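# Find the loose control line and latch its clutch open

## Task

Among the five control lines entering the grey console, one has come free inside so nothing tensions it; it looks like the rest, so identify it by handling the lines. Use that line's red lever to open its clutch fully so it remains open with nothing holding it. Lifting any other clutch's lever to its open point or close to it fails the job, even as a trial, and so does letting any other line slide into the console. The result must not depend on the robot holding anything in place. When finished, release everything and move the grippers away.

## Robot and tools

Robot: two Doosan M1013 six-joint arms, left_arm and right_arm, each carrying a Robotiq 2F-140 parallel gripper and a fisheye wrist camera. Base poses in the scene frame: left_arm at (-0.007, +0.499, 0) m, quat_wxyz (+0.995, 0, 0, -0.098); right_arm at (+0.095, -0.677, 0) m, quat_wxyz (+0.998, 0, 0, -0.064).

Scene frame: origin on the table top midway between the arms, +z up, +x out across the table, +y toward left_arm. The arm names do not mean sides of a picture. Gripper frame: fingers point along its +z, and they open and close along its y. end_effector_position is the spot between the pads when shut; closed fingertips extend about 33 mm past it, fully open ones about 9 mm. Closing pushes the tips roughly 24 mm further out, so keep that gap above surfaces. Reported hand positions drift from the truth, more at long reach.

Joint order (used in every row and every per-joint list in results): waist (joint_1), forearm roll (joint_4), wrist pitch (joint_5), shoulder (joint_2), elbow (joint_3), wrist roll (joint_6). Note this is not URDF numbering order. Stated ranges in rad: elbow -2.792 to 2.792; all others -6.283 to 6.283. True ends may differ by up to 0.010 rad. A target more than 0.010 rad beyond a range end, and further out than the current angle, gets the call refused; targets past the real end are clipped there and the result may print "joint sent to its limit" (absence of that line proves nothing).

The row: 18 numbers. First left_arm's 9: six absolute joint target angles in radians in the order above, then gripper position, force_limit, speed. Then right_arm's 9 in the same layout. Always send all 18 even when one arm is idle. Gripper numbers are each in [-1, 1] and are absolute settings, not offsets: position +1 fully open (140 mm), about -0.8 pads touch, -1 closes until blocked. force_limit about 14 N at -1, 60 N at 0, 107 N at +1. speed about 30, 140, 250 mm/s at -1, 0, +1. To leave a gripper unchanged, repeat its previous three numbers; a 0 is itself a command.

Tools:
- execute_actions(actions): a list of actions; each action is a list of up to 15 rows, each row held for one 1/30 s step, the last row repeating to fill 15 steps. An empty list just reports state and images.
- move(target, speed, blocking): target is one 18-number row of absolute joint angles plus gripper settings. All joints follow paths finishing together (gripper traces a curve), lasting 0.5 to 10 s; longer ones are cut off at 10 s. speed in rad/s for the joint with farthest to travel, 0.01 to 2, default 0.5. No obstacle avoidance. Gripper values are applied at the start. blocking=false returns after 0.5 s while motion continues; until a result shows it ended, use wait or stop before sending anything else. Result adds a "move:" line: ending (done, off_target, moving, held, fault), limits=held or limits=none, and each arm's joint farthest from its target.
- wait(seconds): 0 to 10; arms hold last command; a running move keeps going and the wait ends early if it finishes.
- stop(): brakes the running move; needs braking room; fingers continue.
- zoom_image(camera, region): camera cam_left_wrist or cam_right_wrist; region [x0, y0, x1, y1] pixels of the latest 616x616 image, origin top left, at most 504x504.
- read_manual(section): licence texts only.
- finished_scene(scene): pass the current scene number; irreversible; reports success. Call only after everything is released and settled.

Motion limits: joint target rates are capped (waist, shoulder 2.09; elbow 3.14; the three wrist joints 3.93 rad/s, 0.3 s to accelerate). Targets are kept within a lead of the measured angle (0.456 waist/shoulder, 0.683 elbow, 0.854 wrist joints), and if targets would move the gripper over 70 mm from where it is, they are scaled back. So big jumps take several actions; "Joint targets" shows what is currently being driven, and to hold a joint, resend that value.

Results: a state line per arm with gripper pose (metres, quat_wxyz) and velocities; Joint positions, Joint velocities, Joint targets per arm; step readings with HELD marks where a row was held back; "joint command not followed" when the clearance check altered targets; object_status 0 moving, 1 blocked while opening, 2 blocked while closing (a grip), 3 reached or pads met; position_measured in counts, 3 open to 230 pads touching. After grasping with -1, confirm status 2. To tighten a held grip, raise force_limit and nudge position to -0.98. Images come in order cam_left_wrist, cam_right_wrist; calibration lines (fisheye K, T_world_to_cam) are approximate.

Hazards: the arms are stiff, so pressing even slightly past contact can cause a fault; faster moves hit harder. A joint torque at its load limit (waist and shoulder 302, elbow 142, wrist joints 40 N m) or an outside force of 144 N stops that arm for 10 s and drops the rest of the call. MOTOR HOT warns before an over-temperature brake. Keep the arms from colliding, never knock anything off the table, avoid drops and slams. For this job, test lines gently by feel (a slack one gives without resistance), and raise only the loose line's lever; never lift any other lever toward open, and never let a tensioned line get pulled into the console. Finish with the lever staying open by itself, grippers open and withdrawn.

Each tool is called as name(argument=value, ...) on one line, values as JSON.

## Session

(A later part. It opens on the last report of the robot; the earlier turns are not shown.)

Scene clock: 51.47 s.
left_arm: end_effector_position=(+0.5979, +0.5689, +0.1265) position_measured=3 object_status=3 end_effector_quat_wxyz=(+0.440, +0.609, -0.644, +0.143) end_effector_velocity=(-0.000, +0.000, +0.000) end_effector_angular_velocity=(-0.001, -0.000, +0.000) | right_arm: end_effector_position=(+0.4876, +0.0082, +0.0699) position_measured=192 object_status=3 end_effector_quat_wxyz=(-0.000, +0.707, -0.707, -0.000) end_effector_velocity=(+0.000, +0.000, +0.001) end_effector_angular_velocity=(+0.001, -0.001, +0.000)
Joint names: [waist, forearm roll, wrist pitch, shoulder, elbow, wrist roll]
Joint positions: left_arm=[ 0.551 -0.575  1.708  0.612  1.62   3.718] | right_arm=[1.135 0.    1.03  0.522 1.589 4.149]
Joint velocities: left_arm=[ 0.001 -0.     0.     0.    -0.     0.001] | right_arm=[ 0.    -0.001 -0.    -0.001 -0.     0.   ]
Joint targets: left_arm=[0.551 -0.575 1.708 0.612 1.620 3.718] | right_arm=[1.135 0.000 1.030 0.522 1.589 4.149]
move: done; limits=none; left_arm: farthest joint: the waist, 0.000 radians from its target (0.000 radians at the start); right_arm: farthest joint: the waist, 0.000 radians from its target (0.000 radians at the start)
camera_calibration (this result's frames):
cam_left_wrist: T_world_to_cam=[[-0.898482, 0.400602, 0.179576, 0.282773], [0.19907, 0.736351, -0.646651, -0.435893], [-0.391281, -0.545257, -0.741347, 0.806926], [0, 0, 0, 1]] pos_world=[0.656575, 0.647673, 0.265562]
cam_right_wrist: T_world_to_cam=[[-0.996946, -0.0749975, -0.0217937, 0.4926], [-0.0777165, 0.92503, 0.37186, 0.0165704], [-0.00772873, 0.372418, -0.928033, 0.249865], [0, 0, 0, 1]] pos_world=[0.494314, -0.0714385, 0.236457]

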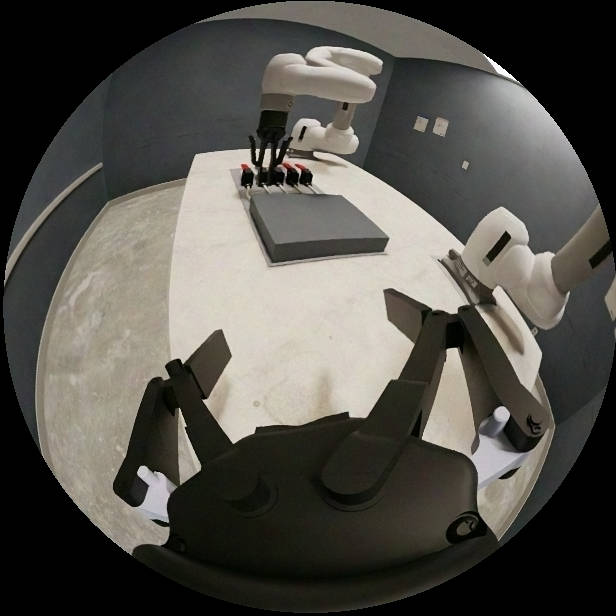

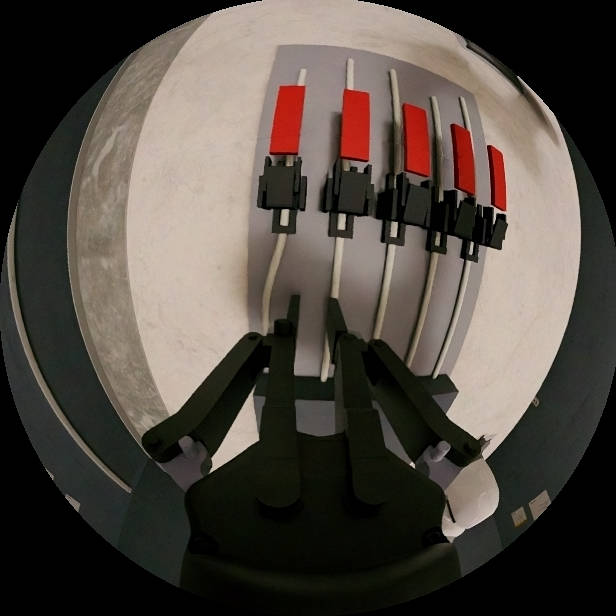

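move(target=[0.551,-0.575,1.708,0.612,1.62,3.718,1,0,0, 1.135,0,1.108,0.48,1.553,4.149,-0.38,-1,0], speed=0.3)

move(target=[0.551,-0.575,1.708,0.612,1.62,3.718,1,0,0, 0.928,0,0.995,0.289,1.858,3.942,-0.38,-1,0])

move(target=[0.551,-0.575,1.708,0.612,1.62,3.718,1,0,0, 0.928,0,0.909,0.336,1.896,3.942,-0.38,-1,0], speed=0.15)

move(target=[0.551,-0.575,1.708,0.612,1.62,3.718,1,0,0, 0.928,0,0.909,0.336,1.896,3.942,-1,-0.7,-0.5])

move(target=[0.551,-0.575,1.708,0.612,1.62,3.718,1,0,0, 0.954,0,1.027,0.305,1.810,3.968,-1,-0.7,-0.5], speed=0.08)

move(target=[0.551,-0.575,1.708,0.612,1.62,3.718,1,0,0, 1.016,0,1.105,0.356,1.680,4.030,-1,-0.7,-0.5], speed=0.08)

Scene clock: 52.73 s.
left_arm: end_effector_position=(+0.5979, +0.5689, +0.1265) position_measured=3 object_status=3 end_effector_quat_wxyz=(+0.440, +0.609, -0.644, +0.143) end_effector_velocity=(+0.000, -0.001, +0.001) end_effector_angular_velocity=(+0.000, -0.001, -0.001) | right_arm: end_effector_position=(+0.4865, +0.0066, +0.1206) position_measured=177 object_status=3 end_effector_quat_wxyz=(-0.000, +0.707, -0.707, -0.000) end_effector_velocity=(+0.001, +0.001, +0.001) end_effector_angular_velocity=(+0.001, -0.001, +0.000)
Joint names: [waist, forearm roll, wrist pitch, shoulder, elbow, wrist roll]
Joint positions: left_arm=[ 0.551 -0.575  1.708  0.612  1.62   3.718] | right_arm=[1.135 0.    1.108 0.48  1.553 4.149]
Joint velocities: left_arm=[-0.001  0.     0.    -0.001 -0.    -0.   ] | right_arm=[ 0.    -0.001  0.     0.    -0.002  0.   ]
Joint targets: left_arm=[0.551 -0.575 1.708 0.612 1.620 3.718] | right_arm=[1.135 0.000 1.108 0.480 1.553 4.149]
move: done; limits=none; left_arm: farthest joint: the waist, 0.000 radians from its target (0.000 radians at the start); right_arm: farthest joint: the waist, 0.000 radians from its target (0.000 radians at the start)
camera_calibration (this result's frames):
cam_left_wrist: T_world_to_cam=[[-0.898482, 0.400602, 0.179575, 0.282773], [0.199071, 0.736351, -0.646651, -0.435893], [-0.391281, -0.545257, -0.741347, 0.806926], [0, 0, 0, 1]] pos_world=[0.656575, 0.647673, 0.265562]
cam_right_wrist: T_world_to_cam=[[-0.996944, -0.0750286, -0.0217375, 0.492528], [-0.0777246, 0.925037, 0.37184, -0.000892652], [-0.00779062, 0.372393, -0.928042, 0.297518], [0, 0, 0, 1]] pos_world=[0.493271, -0.0730141, 0.287147]

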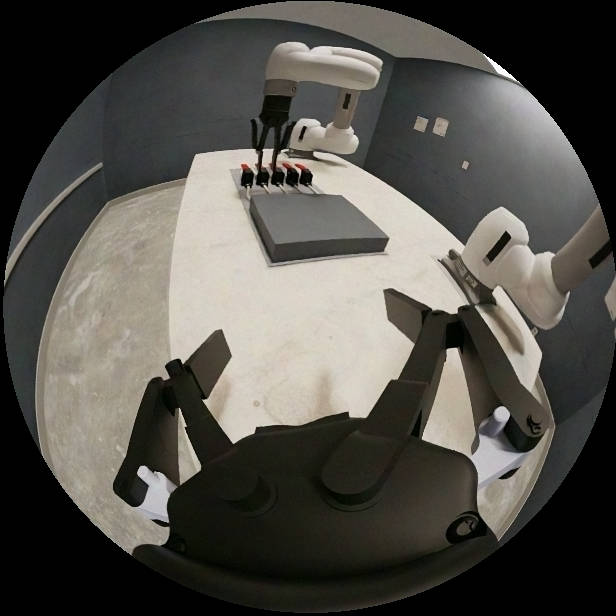

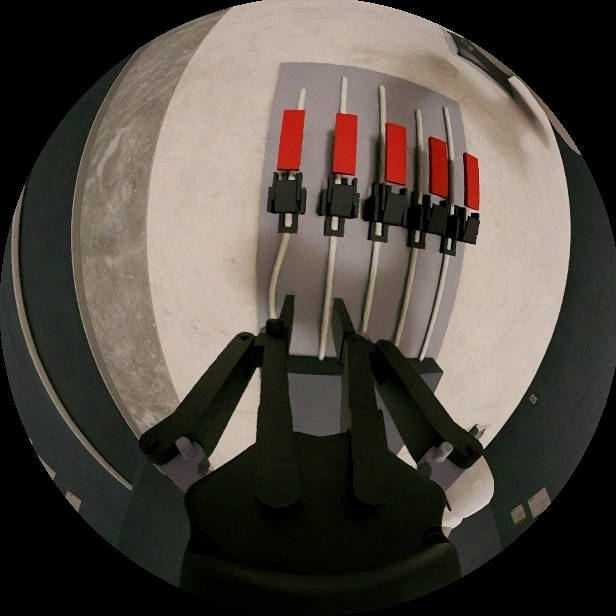

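Scene clock: 53.77 s.
left_arm: end_effector_position=(+0.5979, +0.5689, +0.1265) position_measured=3 object_status=3 end_effector_quat_wxyz=(+0.440, +0.609, -0.644, +0.143) end_effector_velocity=(-0.000, -0.000, +0.000) end_effector_angular_velocity=(+0.000, +0.000, -0.000) | right_arm: end_effector_position=(+0.5200, -0.1899, +0.1097) position_measured=177 object_status=3 end_effector_quat_wxyz=(+0.000, +0.707, -0.707, +0.000) end_effector_velocity=(+0.000, -0.000, +0.000) end_effector_angular_velocity=(+0.000, -0.000, -0.000)
Joint names: [waist, forearm roll, wrist pitch, shoulder, elbow, wrist roll]
Joint positions: left_arm=[ 0.551 -0.575  1.708  0.612  1.62   3.718] | right_arm=[ 0.928 -0.     0.995  0.289  1.858  3.942]
Joint velocities: left_arm=[-0.    -0.     0.    -0.001  0.    -0.001] | right_arm=[-0.001 -0.    -0.    -0.    -0.    -0.   ]
Joint targets: left_arm=[0.551 -0.575 1.708 0.612 1.620 3.718] | right_arm=[0.928 0.000 0.995 0.289 1.858 3.942]
move: done; limits=none; left_arm: farthest joint: the waist, 0.000 radians from its target (0.000 radians at the start); right_arm: farthest joint: the waist, 0.000 radians from its target (0.207 radians at the start)
camera_calibration (this result's frames):
cam_left_wrist: T_world_to_cam=[[-0.898482, 0.400602, 0.179575, 0.282773], [0.199071, 0.736351, -0.646651, -0.435893], [-0.391281, -0.545257, -0.741347, 0.806926], [0, 0, 0, 1]] pos_world=[0.656575, 0.647672, 0.265562]
cam_right_wrist: T_world_to_cam=[[-0.996949, -0.0751285, -0.0211892, 0.510895], [-0.0776192, 0.925317, 0.371166, 0.18761], [-0.0082784, 0.371678, -0.928325, 0.360996], [0, 0, 0, 1]] pos_world=[0.526886, -0.26939, 0.276313]

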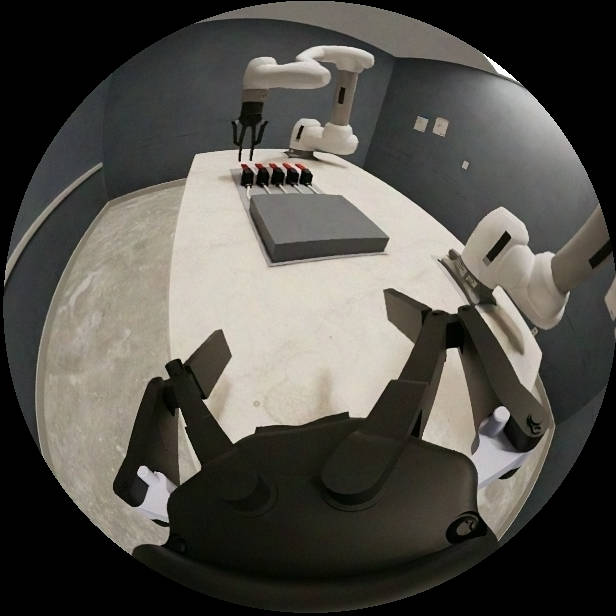

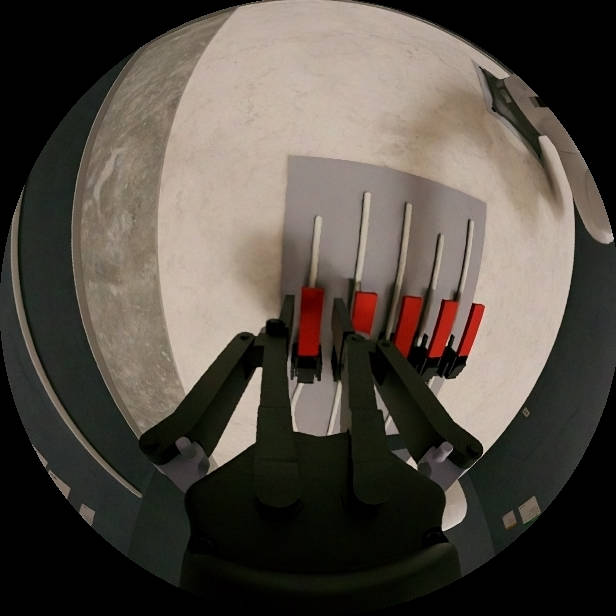

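Scene clock: 54.67 s.
left_arm: end_effector_position=(+0.5979, +0.5689, +0.1265) position_measured=3 object_status=3 end_effector_quat_wxyz=(+0.440, +0.609, -0.644, +0.143) end_effector_velocity=(-0.000, +0.000, +0.000) end_effector_angular_velocity=(-0.000, -0.000, +0.000) | right_arm: end_effector_position=(+0.5204, -0.1896, +0.0621) position_measured=177 object_status=3 end_effector_quat_wxyz=(-0.000, +0.707, -0.707, -0.000) end_effector_velocity=(-0.001, -0.001, -0.001) end_effector_angular_velocity=(-0.001, +0.001, -0.000)
Joint names: [waist, forearm roll, wrist pitch, shoulder, elbow, wrist roll]
Joint positions: left_arm=[ 0.551 -0.575  1.708  0.612  1.62   3.718] | right_arm=[0.928 0.    0.909 0.336 1.896 3.942]
Joint velocities: left_arm=[ 0.001  0.     0.    -0.     0.     0.001] | right_arm=[-0.     0.    -0.     0.     0.002  0.   ]
Joint targets: left_arm=[0.551 -0.575 1.708 0.612 1.620 3.718] | right_arm=[0.928 0.000 0.909 0.336 1.896 3.942]
move: done; limits=none; left_arm: farthest joint: the waist, 0.000 radians from its target (0.000 radians at the start); right_arm: farthest joint: the waist, 0.000 radians from its target (0.000 radians at the start)
camera_calibration (this result's frames):
cam_left_wrist: T_world_to_cam=[[-0.898482, 0.400603, 0.179575, 0.282773], [0.199071, 0.736351, -0.646651, -0.435893], [-0.391281, -0.545257, -0.741346, 0.806926], [0, 0, 0, 1]] pos_world=[0.656575, 0.647672, 0.265562]
cam_right_wrist: T_world_to_cam=[[-0.996941, -0.0750249, -0.0219266, 0.510335], [-0.0777918, 0.925039, 0.371823, 0.205008], [-0.00761299, 0.372391, -0.928045, 0.316439], [0, 0, 0, 1]] pos_world=[0.527131, -0.269191, 0.228633]

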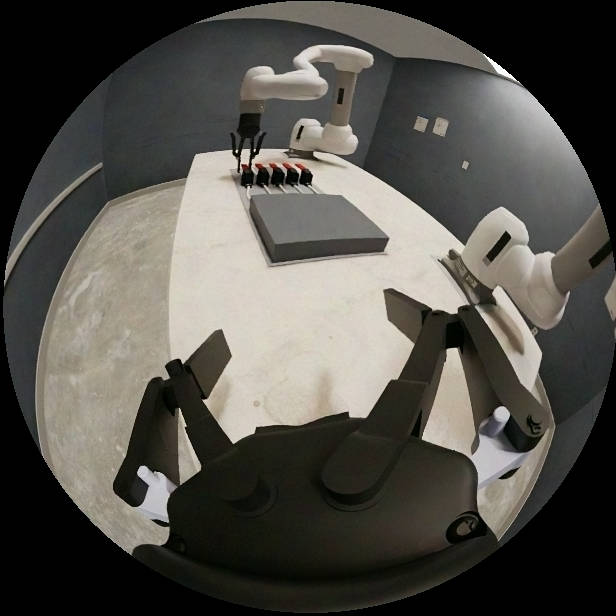

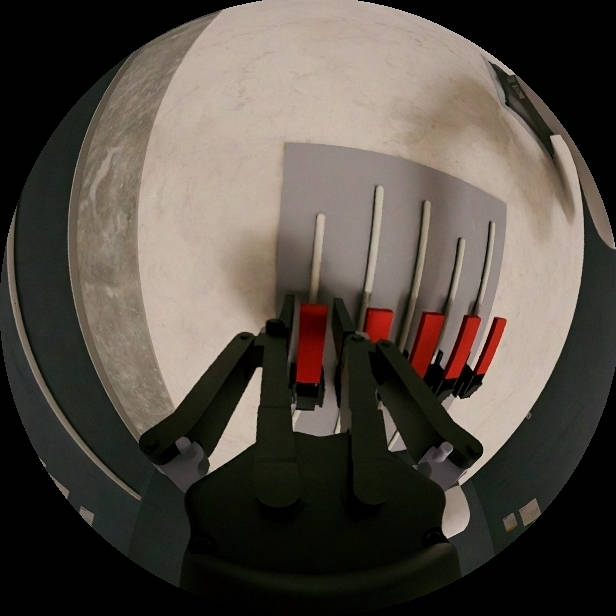

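Scene clock: 55.37 s.
left_arm: end_effector_position=(+0.5979, +0.5689, +0.1265) position_measured=3 object_status=3 end_effector_quat_wxyz=(+0.440, +0.609, -0.644, +0.143) end_effector_velocity=(+0.000, -0.000, +0.000) end_effector_angular_velocity=(+0.001, -0.001, -0.000) | right_arm: end_effector_position=(+0.5204, -0.1896, +0.0621) position_measured=199 object_status=2 end_effector_quat_wxyz=(-0.000, +0.707, -0.707, +0.000) end_effector_velocity=(+0.001, +0.001, +0.001) end_effector_angular_velocity=(+0.002, -0.002, +0.000)
Joint names: [waist, forearm roll, wrist pitch, shoulder, elbow, wrist roll]
Joint positions: left_arm=[ 0.551 -0.575  1.708  0.612  1.62   3.718] | right_arm=[ 0.928 -0.     0.909  0.336  1.896  3.942]
Joint velocities: left_arm=[-0.    -0.    -0.    -0.001  0.    -0.   ] | right_arm=[ 0.     0.     0.    -0.    -0.002  0.   ]
Joint targets: left_arm=[0.551 -0.575 1.708 0.612 1.620 3.718] | right_arm=[0.928 0.000 0.909 0.336 1.896 3.942]
move: done; limits=none; left_arm: farthest joint: the waist, 0.000 radians from its target (0.000 radians at the start); right_arm: farthest joint: the waist, 0.000 radians from its target (0.000 radians at the start)
camera_calibration (this result's frames):
cam_left_wrist: T_world_to_cam=[[-0.898482, 0.400603, 0.179575, 0.282773], [0.199071, 0.736351, -0.646651, -0.435893], [-0.391281, -0.545257, -0.741346, 0.806926], [0, 0, 0, 1]] pos_world=[0.656575, 0.647672, 0.265562]
cam_right_wrist: T_world_to_cam=[[-0.996942, -0.0750037, -0.0219327, 0.510362], [-0.0777745, 0.925048, 0.371803, 0.20503], [-0.00759775, 0.372372, -0.928053, 0.316418], [0, 0, 0, 1]] pos_world=[0.527151, -0.269208, 0.228616]

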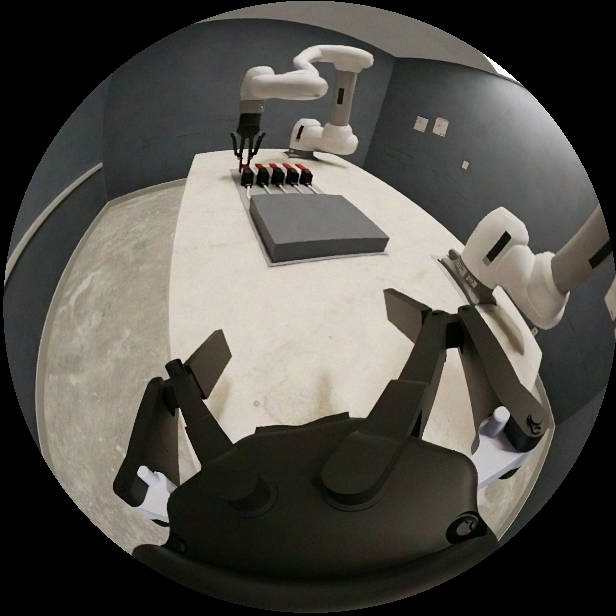

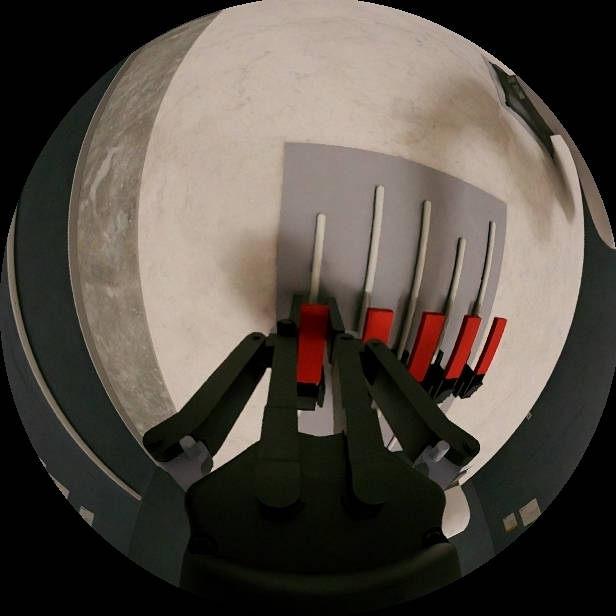

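Scene clock: 57.13 s.
left_arm: end_effector_position=(+0.5979, +0.5689, +0.1265) position_measured=3 object_status=3 end_effector_quat_wxyz=(+0.440, +0.609, -0.644, +0.143) end_effector_velocity=(-0.000, +0.001, +0.000) end_effector_angular_velocity=(-0.001, -0.001, +0.000) | right_arm: end_effector_position=(+0.5201, -0.1651, +0.1219) position_measured=199 object_status=2 end_effector_quat_wxyz=(+0.000, +0.707, -0.707, +0.000) end_effector_velocity=(+0.000, +0.000, +0.000) end_effector_angular_velocity=(-0.000, -0.000, +0.000)
Joint names: [waist, forearm roll, wrist pitch, shoulder, elbow, wrist roll]
Joint positions: left_arm=[ 0.551 -0.575  1.708  0.612  1.62   3.718] | right_arm=[ 0.954 -0.     1.027  0.305  1.81   3.968]
Joint velocities: left_arm=[ 0.001 -0.     0.    -0.    -0.     0.001] | right_arm=[ 0.    -0.     0.    -0.    -0.001 -0.   ]
Joint targets: left_arm=[0.551 -0.575 1.708 0.612 1.620 3.718] | right_arm=[0.954 0.000 1.027 0.305 1.810 3.968]
move: done; limits=none; left_arm: farthest joint: the waist, 0.000 radians from its target (0.000 radians at the start); right_arm: farthest joint: the waist, 0.000 radians from its target (0.026 radians at the start)
camera_calibration (this result's frames):
cam_left_wrist: T_world_to_cam=[[-0.898482, 0.400603, 0.179575, 0.282773], [0.199071, 0.736351, -0.646651, -0.435893], [-0.391281, -0.545257, -0.741347, 0.806926], [0, 0, 0, 1]] pos_world=[0.656575, 0.647672, 0.265562]
cam_right_wrist: T_world_to_cam=[[-0.996953, -0.0750726, -0.0211952, 0.513131], [-0.0775701, 0.925344, 0.371109, 0.160154], [-0.00824725, 0.371622, -0.928347, 0.363108], [0, 0, 0, 1]] pos_world=[0.526985, -0.244614, 0.288532]

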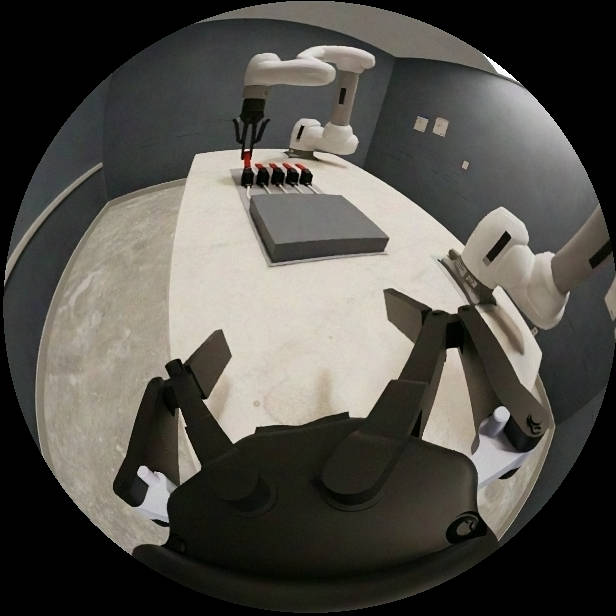

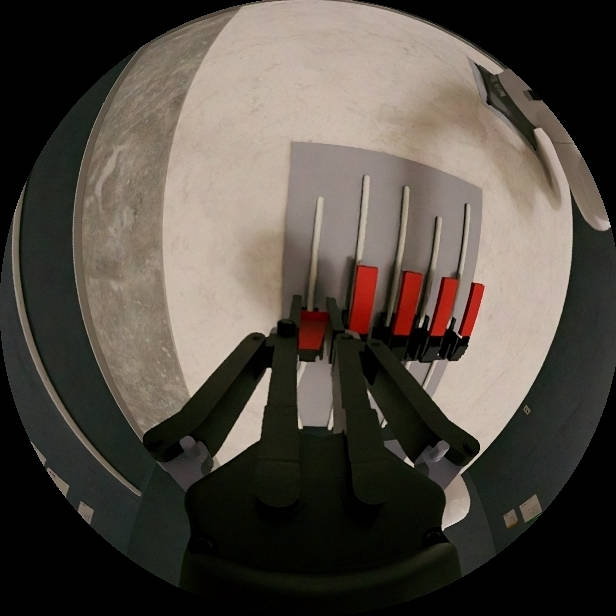

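Scene clock: 59.07 s.
left_arm: end_effector_position=(+0.5979, +0.5689, +0.1265) position_measured=3 object_status=3 end_effector_quat_wxyz=(+0.440, +0.609, -0.644, +0.143) end_effector_velocity=(+0.000, -0.001, -0.000) end_effector_angular_velocity=(+0.000, -0.000, -0.001) | right_arm: end_effector_position=(+0.5202, -0.0998, +0.1503) position_measured=199 object_status=2 end_effector_quat_wxyz=(-0.000, +0.707, -0.707, +0.000) end_effector_velocity=(-0.000, +0.000, +0.000) end_effector_angular_velocity=(+0.000, -0.000, +0.000)
Joint names: [waist, forearm roll, wrist pitch, shoulder, elbow, wrist roll]
Joint positions: left_arm=[ 0.551 -0.575  1.708  0.612  1.62   3.718] | right_arm=[ 1.016 -0.     1.105  0.356  1.68   4.03 ]
Joint velocities: left_arm=[-0.002 -0.    -0.001 -0.     0.     0.   ] | right_arm=[ 0. -0.  0. -0. -0.  0.]
Joint targets: left_arm=[0.551 -0.575 1.708 0.612 1.620 3.718] | right_arm=[1.016 0.000 1.105 0.356 1.680 4.030]
move: done; limits=none; left_arm: farthest joint: the waist, 0.000 radians from its target (0.000 radians at the start); right_arm: farthest joint: the waist, 0.000 radians from its target (0.062 radians at the start)
camera_calibration (this result's frames):
cam_left_wrist: T_world_to_cam=[[-0.898482, 0.400603, 0.179575, 0.282773], [0.199071, 0.736351, -0.646651, -0.435893], [-0.391281, -0.545257, -0.741347, 0.806926], [0, 0, 0, 1]] pos_world=[0.656575, 0.647672, 0.265562]
cam_right_wrist: T_world_to_cam=[[-0.996939, -0.075051, -0.0219302, 0.518788], [-0.0778179, 0.925069, 0.371742, 0.089158], [-0.00761269, 0.372311, -0.928077, 0.364879], [0, 0, 0, 1]] pos_world=[0.526916, -0.17939, 0.316869]

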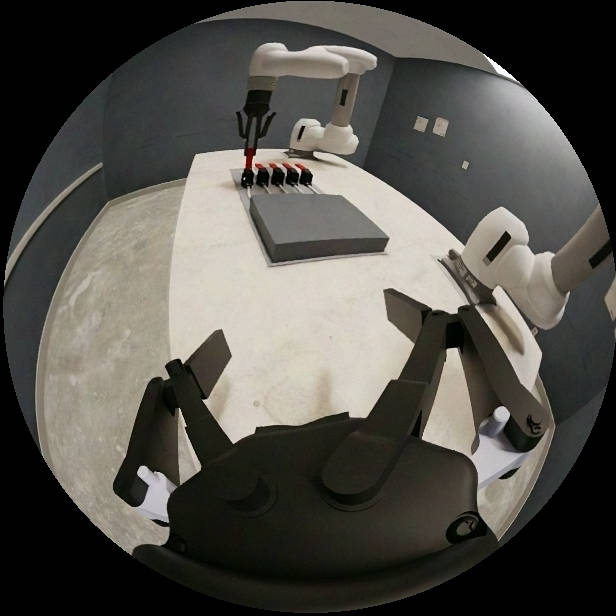

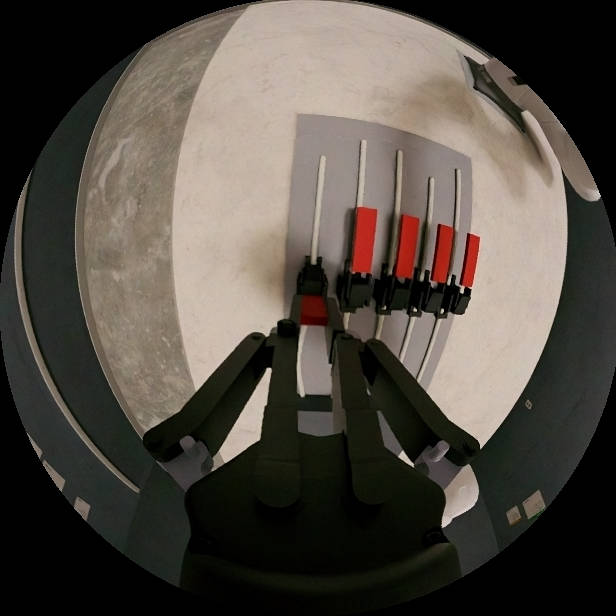

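move(target=[0.551,-0.575,1.708,0.612,1.62,3.718,1,0,0, 1.058,0,1.108,0.4265,1.607,4.072,-1,-0.7,-0.5], speed=0.06)

move(target=[0.551,-0.575,1.708,0.612,1.62,3.718,1,0,0, 1.058,0,1.108,0.4265,1.607,4.072,-0.3,-0.7,0])

move(target=[0.551,-0.575,1.708,0.612,1.62,3.718,1,0,0, 1.058,0,1.27,0.34,1.53,4.072,-0.3,-0.7,0], speed=0.3)

zoom_image(camera="cam_left_wrist", region=[200,110,360,210])

Scene clock: 60.90 s.
left_arm: end_effector_position=(+0.5979, +0.5689, +0.1265) position_measured=3 object_status=3 end_effector_quat_wxyz=(+0.440, +0.609, -0.644, +0.143) end_effector_velocity=(-0.000, +0.001, -0.000) end_effector_angular_velocity=(+0.000, +0.000, +0.001) | right_arm: end_effector_position=(+0.5200, -0.0497, +0.1348) position_measured=199 object_status=2 end_effector_quat_wxyz=(+0.000, +0.707, -0.707, +0.000) end_effector_velocity=(-0.001, +0.000, -0.000) end_effector_angular_velocity=(+0.000, +0.001, -0.000)
Joint names: [waist, forearm roll, wrist pitch, shoulder, elbow, wrist roll]
Joint positions: left_arm=[ 0.551 -0.575  1.708  0.612  1.62   3.718] | right_arm=[ 1.058 -0.     1.108  0.427  1.607  4.072]
Joint velocities: left_arm=[ 0.001  0.    -0.    -0.    -0.    -0.   ] | right_arm=[0.    0.001 0.    0.    0.    0.   ]
Joint targets: left_arm=[0.551 -0.575 1.708 0.612 1.620 3.718] | right_arm=[1.058 0.000 1.108 0.426 1.607 4.072]
move: done; limits=none; left_arm: farthest joint: the waist, 0.000 radians from its target (0.000 radians at the start); right_arm: farthest joint: the waist, 0.000 radians from its target (0.042 radians at the start)
camera_calibration (this result's frames):
cam_left_wrist: T_world_to_cam=[[-0.898482, 0.400603, 0.179575, 0.282773], [0.199071, 0.736351, -0.646651, -0.435893], [-0.391281, -0.545257, -0.741347, 0.806926], [0, 0, 0, 1]] pos_world=[0.656575, 0.647672, 0.265562]
cam_right_wrist: T_world_to_cam=[[-0.996952, -0.075017, -0.0214109, 0.521924], [-0.0775964, 0.92524, 0.371362, 0.0485202], [-0.00804824, 0.371892, -0.928241, 0.33207], [0, 0, 0, 1]] pos_world=[0.526771, -0.129234, 0.301398]

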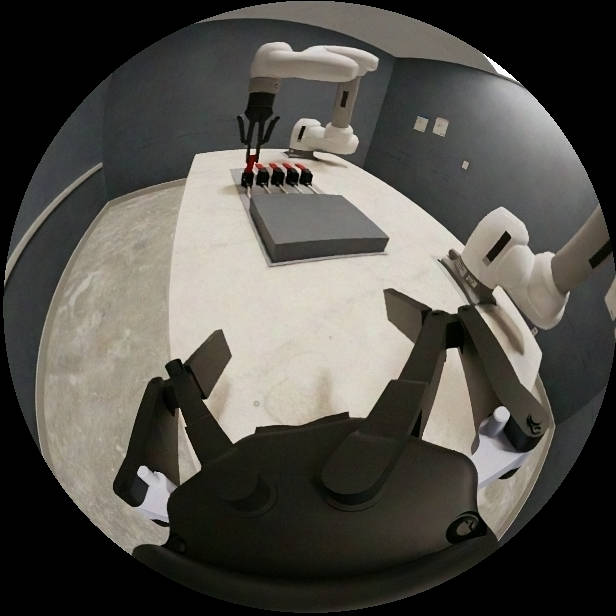

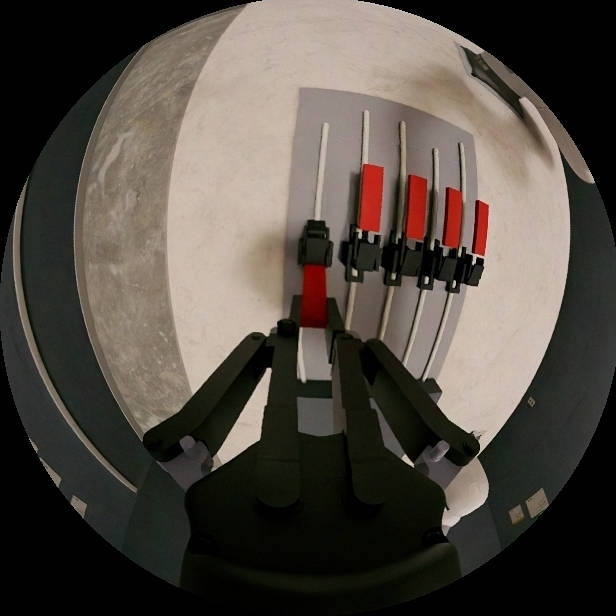

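Scene clock: 61.60 s.
left_arm: end_effector_position=(+0.5979, +0.5689, +0.1265) position_measured=3 object_status=3 end_effector_quat_wxyz=(+0.440, +0.609, -0.644, +0.143) end_effector_velocity=(+0.000, -0.000, -0.000) end_effector_angular_velocity=(-0.000, +0.000, -0.001) | right_arm: end_effector_position=(+0.5200, -0.0496, +0.1349) position_measured=167 object_status=3 end_effector_quat_wxyz=(-0.000, +0.707, -0.707, -0.000) end_effector_velocity=(+0.001, +0.001, +0.002) end_effector_angular_velocity=(+0.003, -0.002, -0.000)
Joint names: [waist, forearm roll, wrist pitch, shoulder, elbow, wrist roll]
Joint positions: left_arm=[ 0.551 -0.575  1.708  0.612  1.62   3.718] | right_arm=[1.058 0.    1.108 0.426 1.607 4.072]
Joint velocities: left_arm=[-0.001  0.     0.     0.    -0.     0.   ] | right_arm=[-0.     0.    -0.    -0.001 -0.003 -0.   ]
Joint targets: left_arm=[0.551 -0.575 1.708 0.612 1.620 3.718] | right_arm=[1.058 0.000 1.108 0.426 1.607 4.072]
move: done; limits=none; left_arm: farthest joint: the waist, 0.000 radians from its target (0.000 radians at the start); right_arm: farthest joint: the waist, 0.000 radians from its target (0.000 radians at the start)
camera_calibration (this result's frames):
cam_left_wrist: T_world_to_cam=[[-0.898482, 0.400603, 0.179575, 0.282773], [0.199071, 0.736351, -0.646651, -0.435893], [-0.391281, -0.545257, -0.741346, 0.806926], [0, 0, 0, 1]] pos_world=[0.656575, 0.647672, 0.265562]
cam_right_wrist: T_world_to_cam=[[-0.996947, -0.075051, -0.021532, 0.521926], [-0.0776717, 0.92517, 0.37152, 0.0484315], [-0.00796212, 0.372058, -0.928175, 0.332135], [0, 0, 0, 1]] pos_world=[0.526739, -0.12921, 0.301525]

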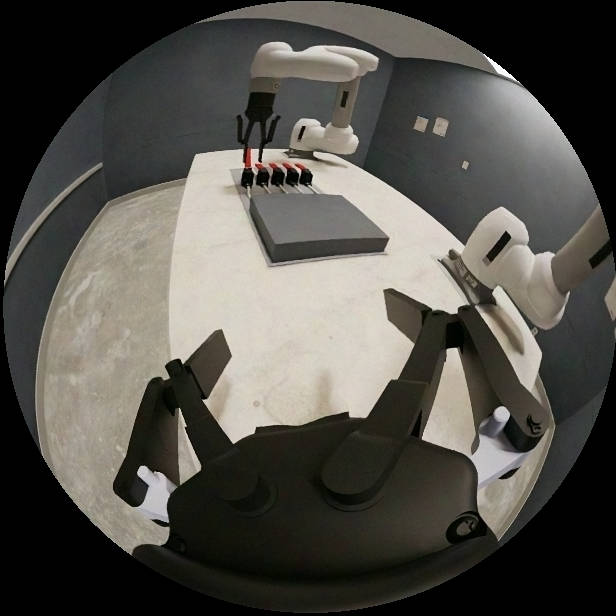

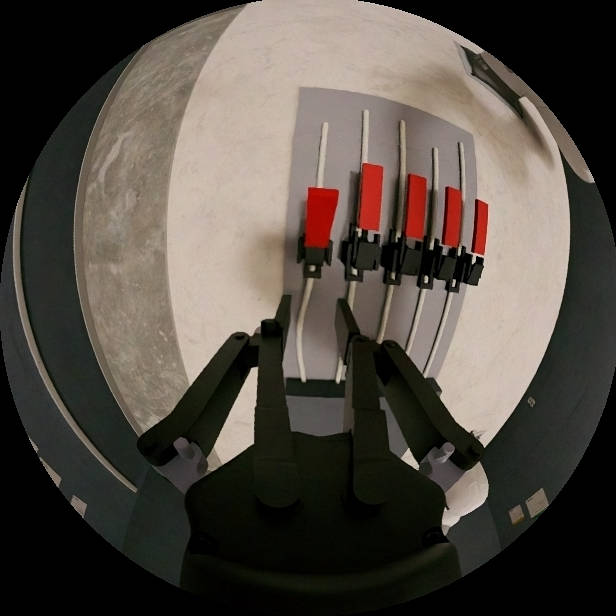

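Scene clock: 62.50 s.
left_arm: end_effector_position=(+0.5979, +0.5689, +0.1265) position_measured=3 object_status=3 end_effector_quat_wxyz=(+0.440, +0.609, -0.644, +0.143) end_effector_velocity=(-0.000, +0.001, -0.000) end_effector_angular_velocity=(+0.000, +0.000, +0.001) | right_arm: end_effector_position=(+0.5108, -0.0619, +0.2396) position_measured=167 object_status=3 end_effector_quat_wxyz=(-0.001, +0.707, -0.707, -0.000) end_effector_velocity=(+0.000, -0.000, +0.002) end_effector_angular_velocity=(+0.001, -0.002, +0.000)
Joint names: [waist, forearm roll, wrist pitch, shoulder, elbow, wrist roll]
Joint positions: left_arm=[ 0.551 -0.575  1.708  0.612  1.62   3.718] | right_arm=[1.058 0.    1.27  0.34  1.53  4.072]
Joint velocities: left_arm=[ 0.001  0.    -0.     0.     0.     0.   ] | right_arm=[-0.    -0.001  0.    -0.002 -0.001  0.   ]
Joint targets: left_arm=[0.551 -0.575 1.708 0.612 1.620 3.718] | right_arm=[1.058 0.000 1.270 0.340 1.530 4.072]
move: done; limits=none; left_arm: farthest joint: the waist, 0.000 radians from its target (0.000 radians at the start); right_arm: farthest joint: the waist, 0.000 radians from its target (0.000 radians at the start)
camera_calibration (this result's frames):
cam_left_wrist: T_world_to_cam=[[-0.898482, 0.400603, 0.179576, 0.282773], [0.199071, 0.736351, -0.646651, -0.435893], [-0.391281, -0.545256, -0.741347, 0.806926], [0, 0, 0, 1]] pos_world=[0.656575, 0.647673, 0.265562]
cam_right_wrist: T_world_to_cam=[[-0.996933, -0.0749875, -0.0223818, 0.514339], [-0.0779213, 0.924753, 0.372505, 0.0200289], [-0.00723552, 0.373106, -0.92776, 0.433393], [0, 0, 0, 1]] pos_world=[0.517458, -0.141654, 0.406136]

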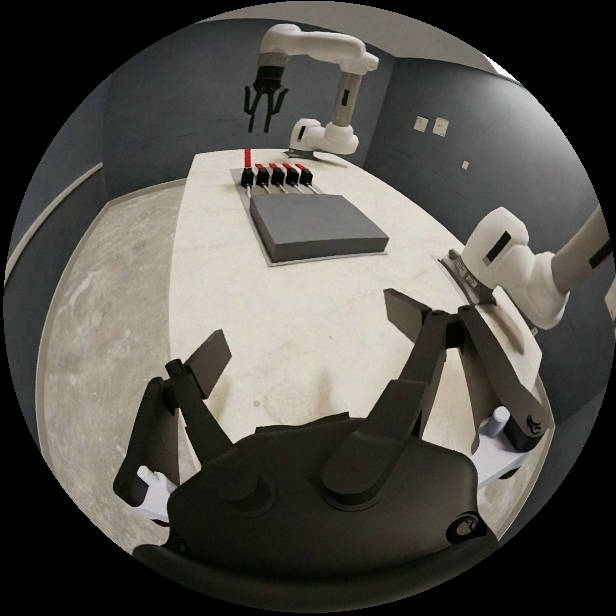

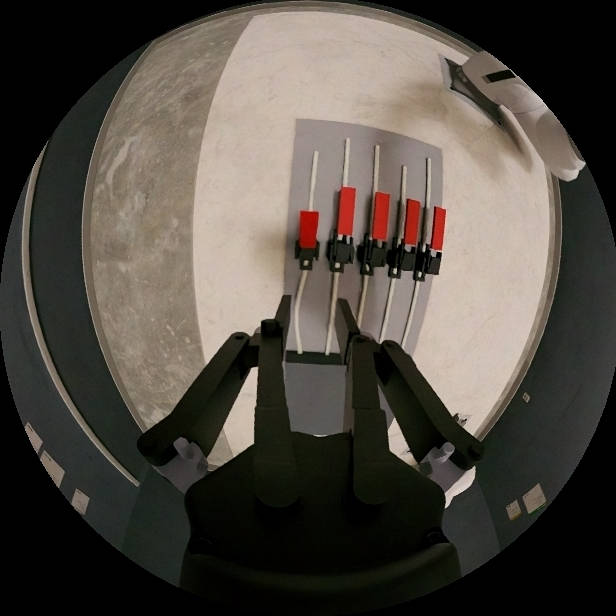

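Region (200, 110, 360, 210) of cam_left_wrist's 616x616 image, scaled by 3.150, with more detail than that image has; it fills the top 315 rows of this view, and the rest is white.

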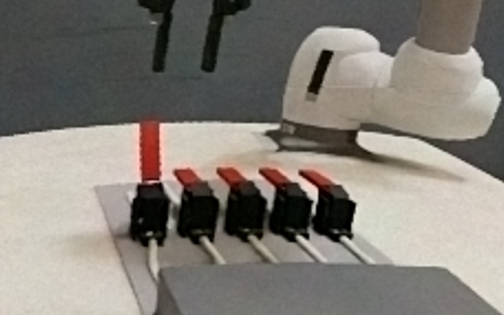

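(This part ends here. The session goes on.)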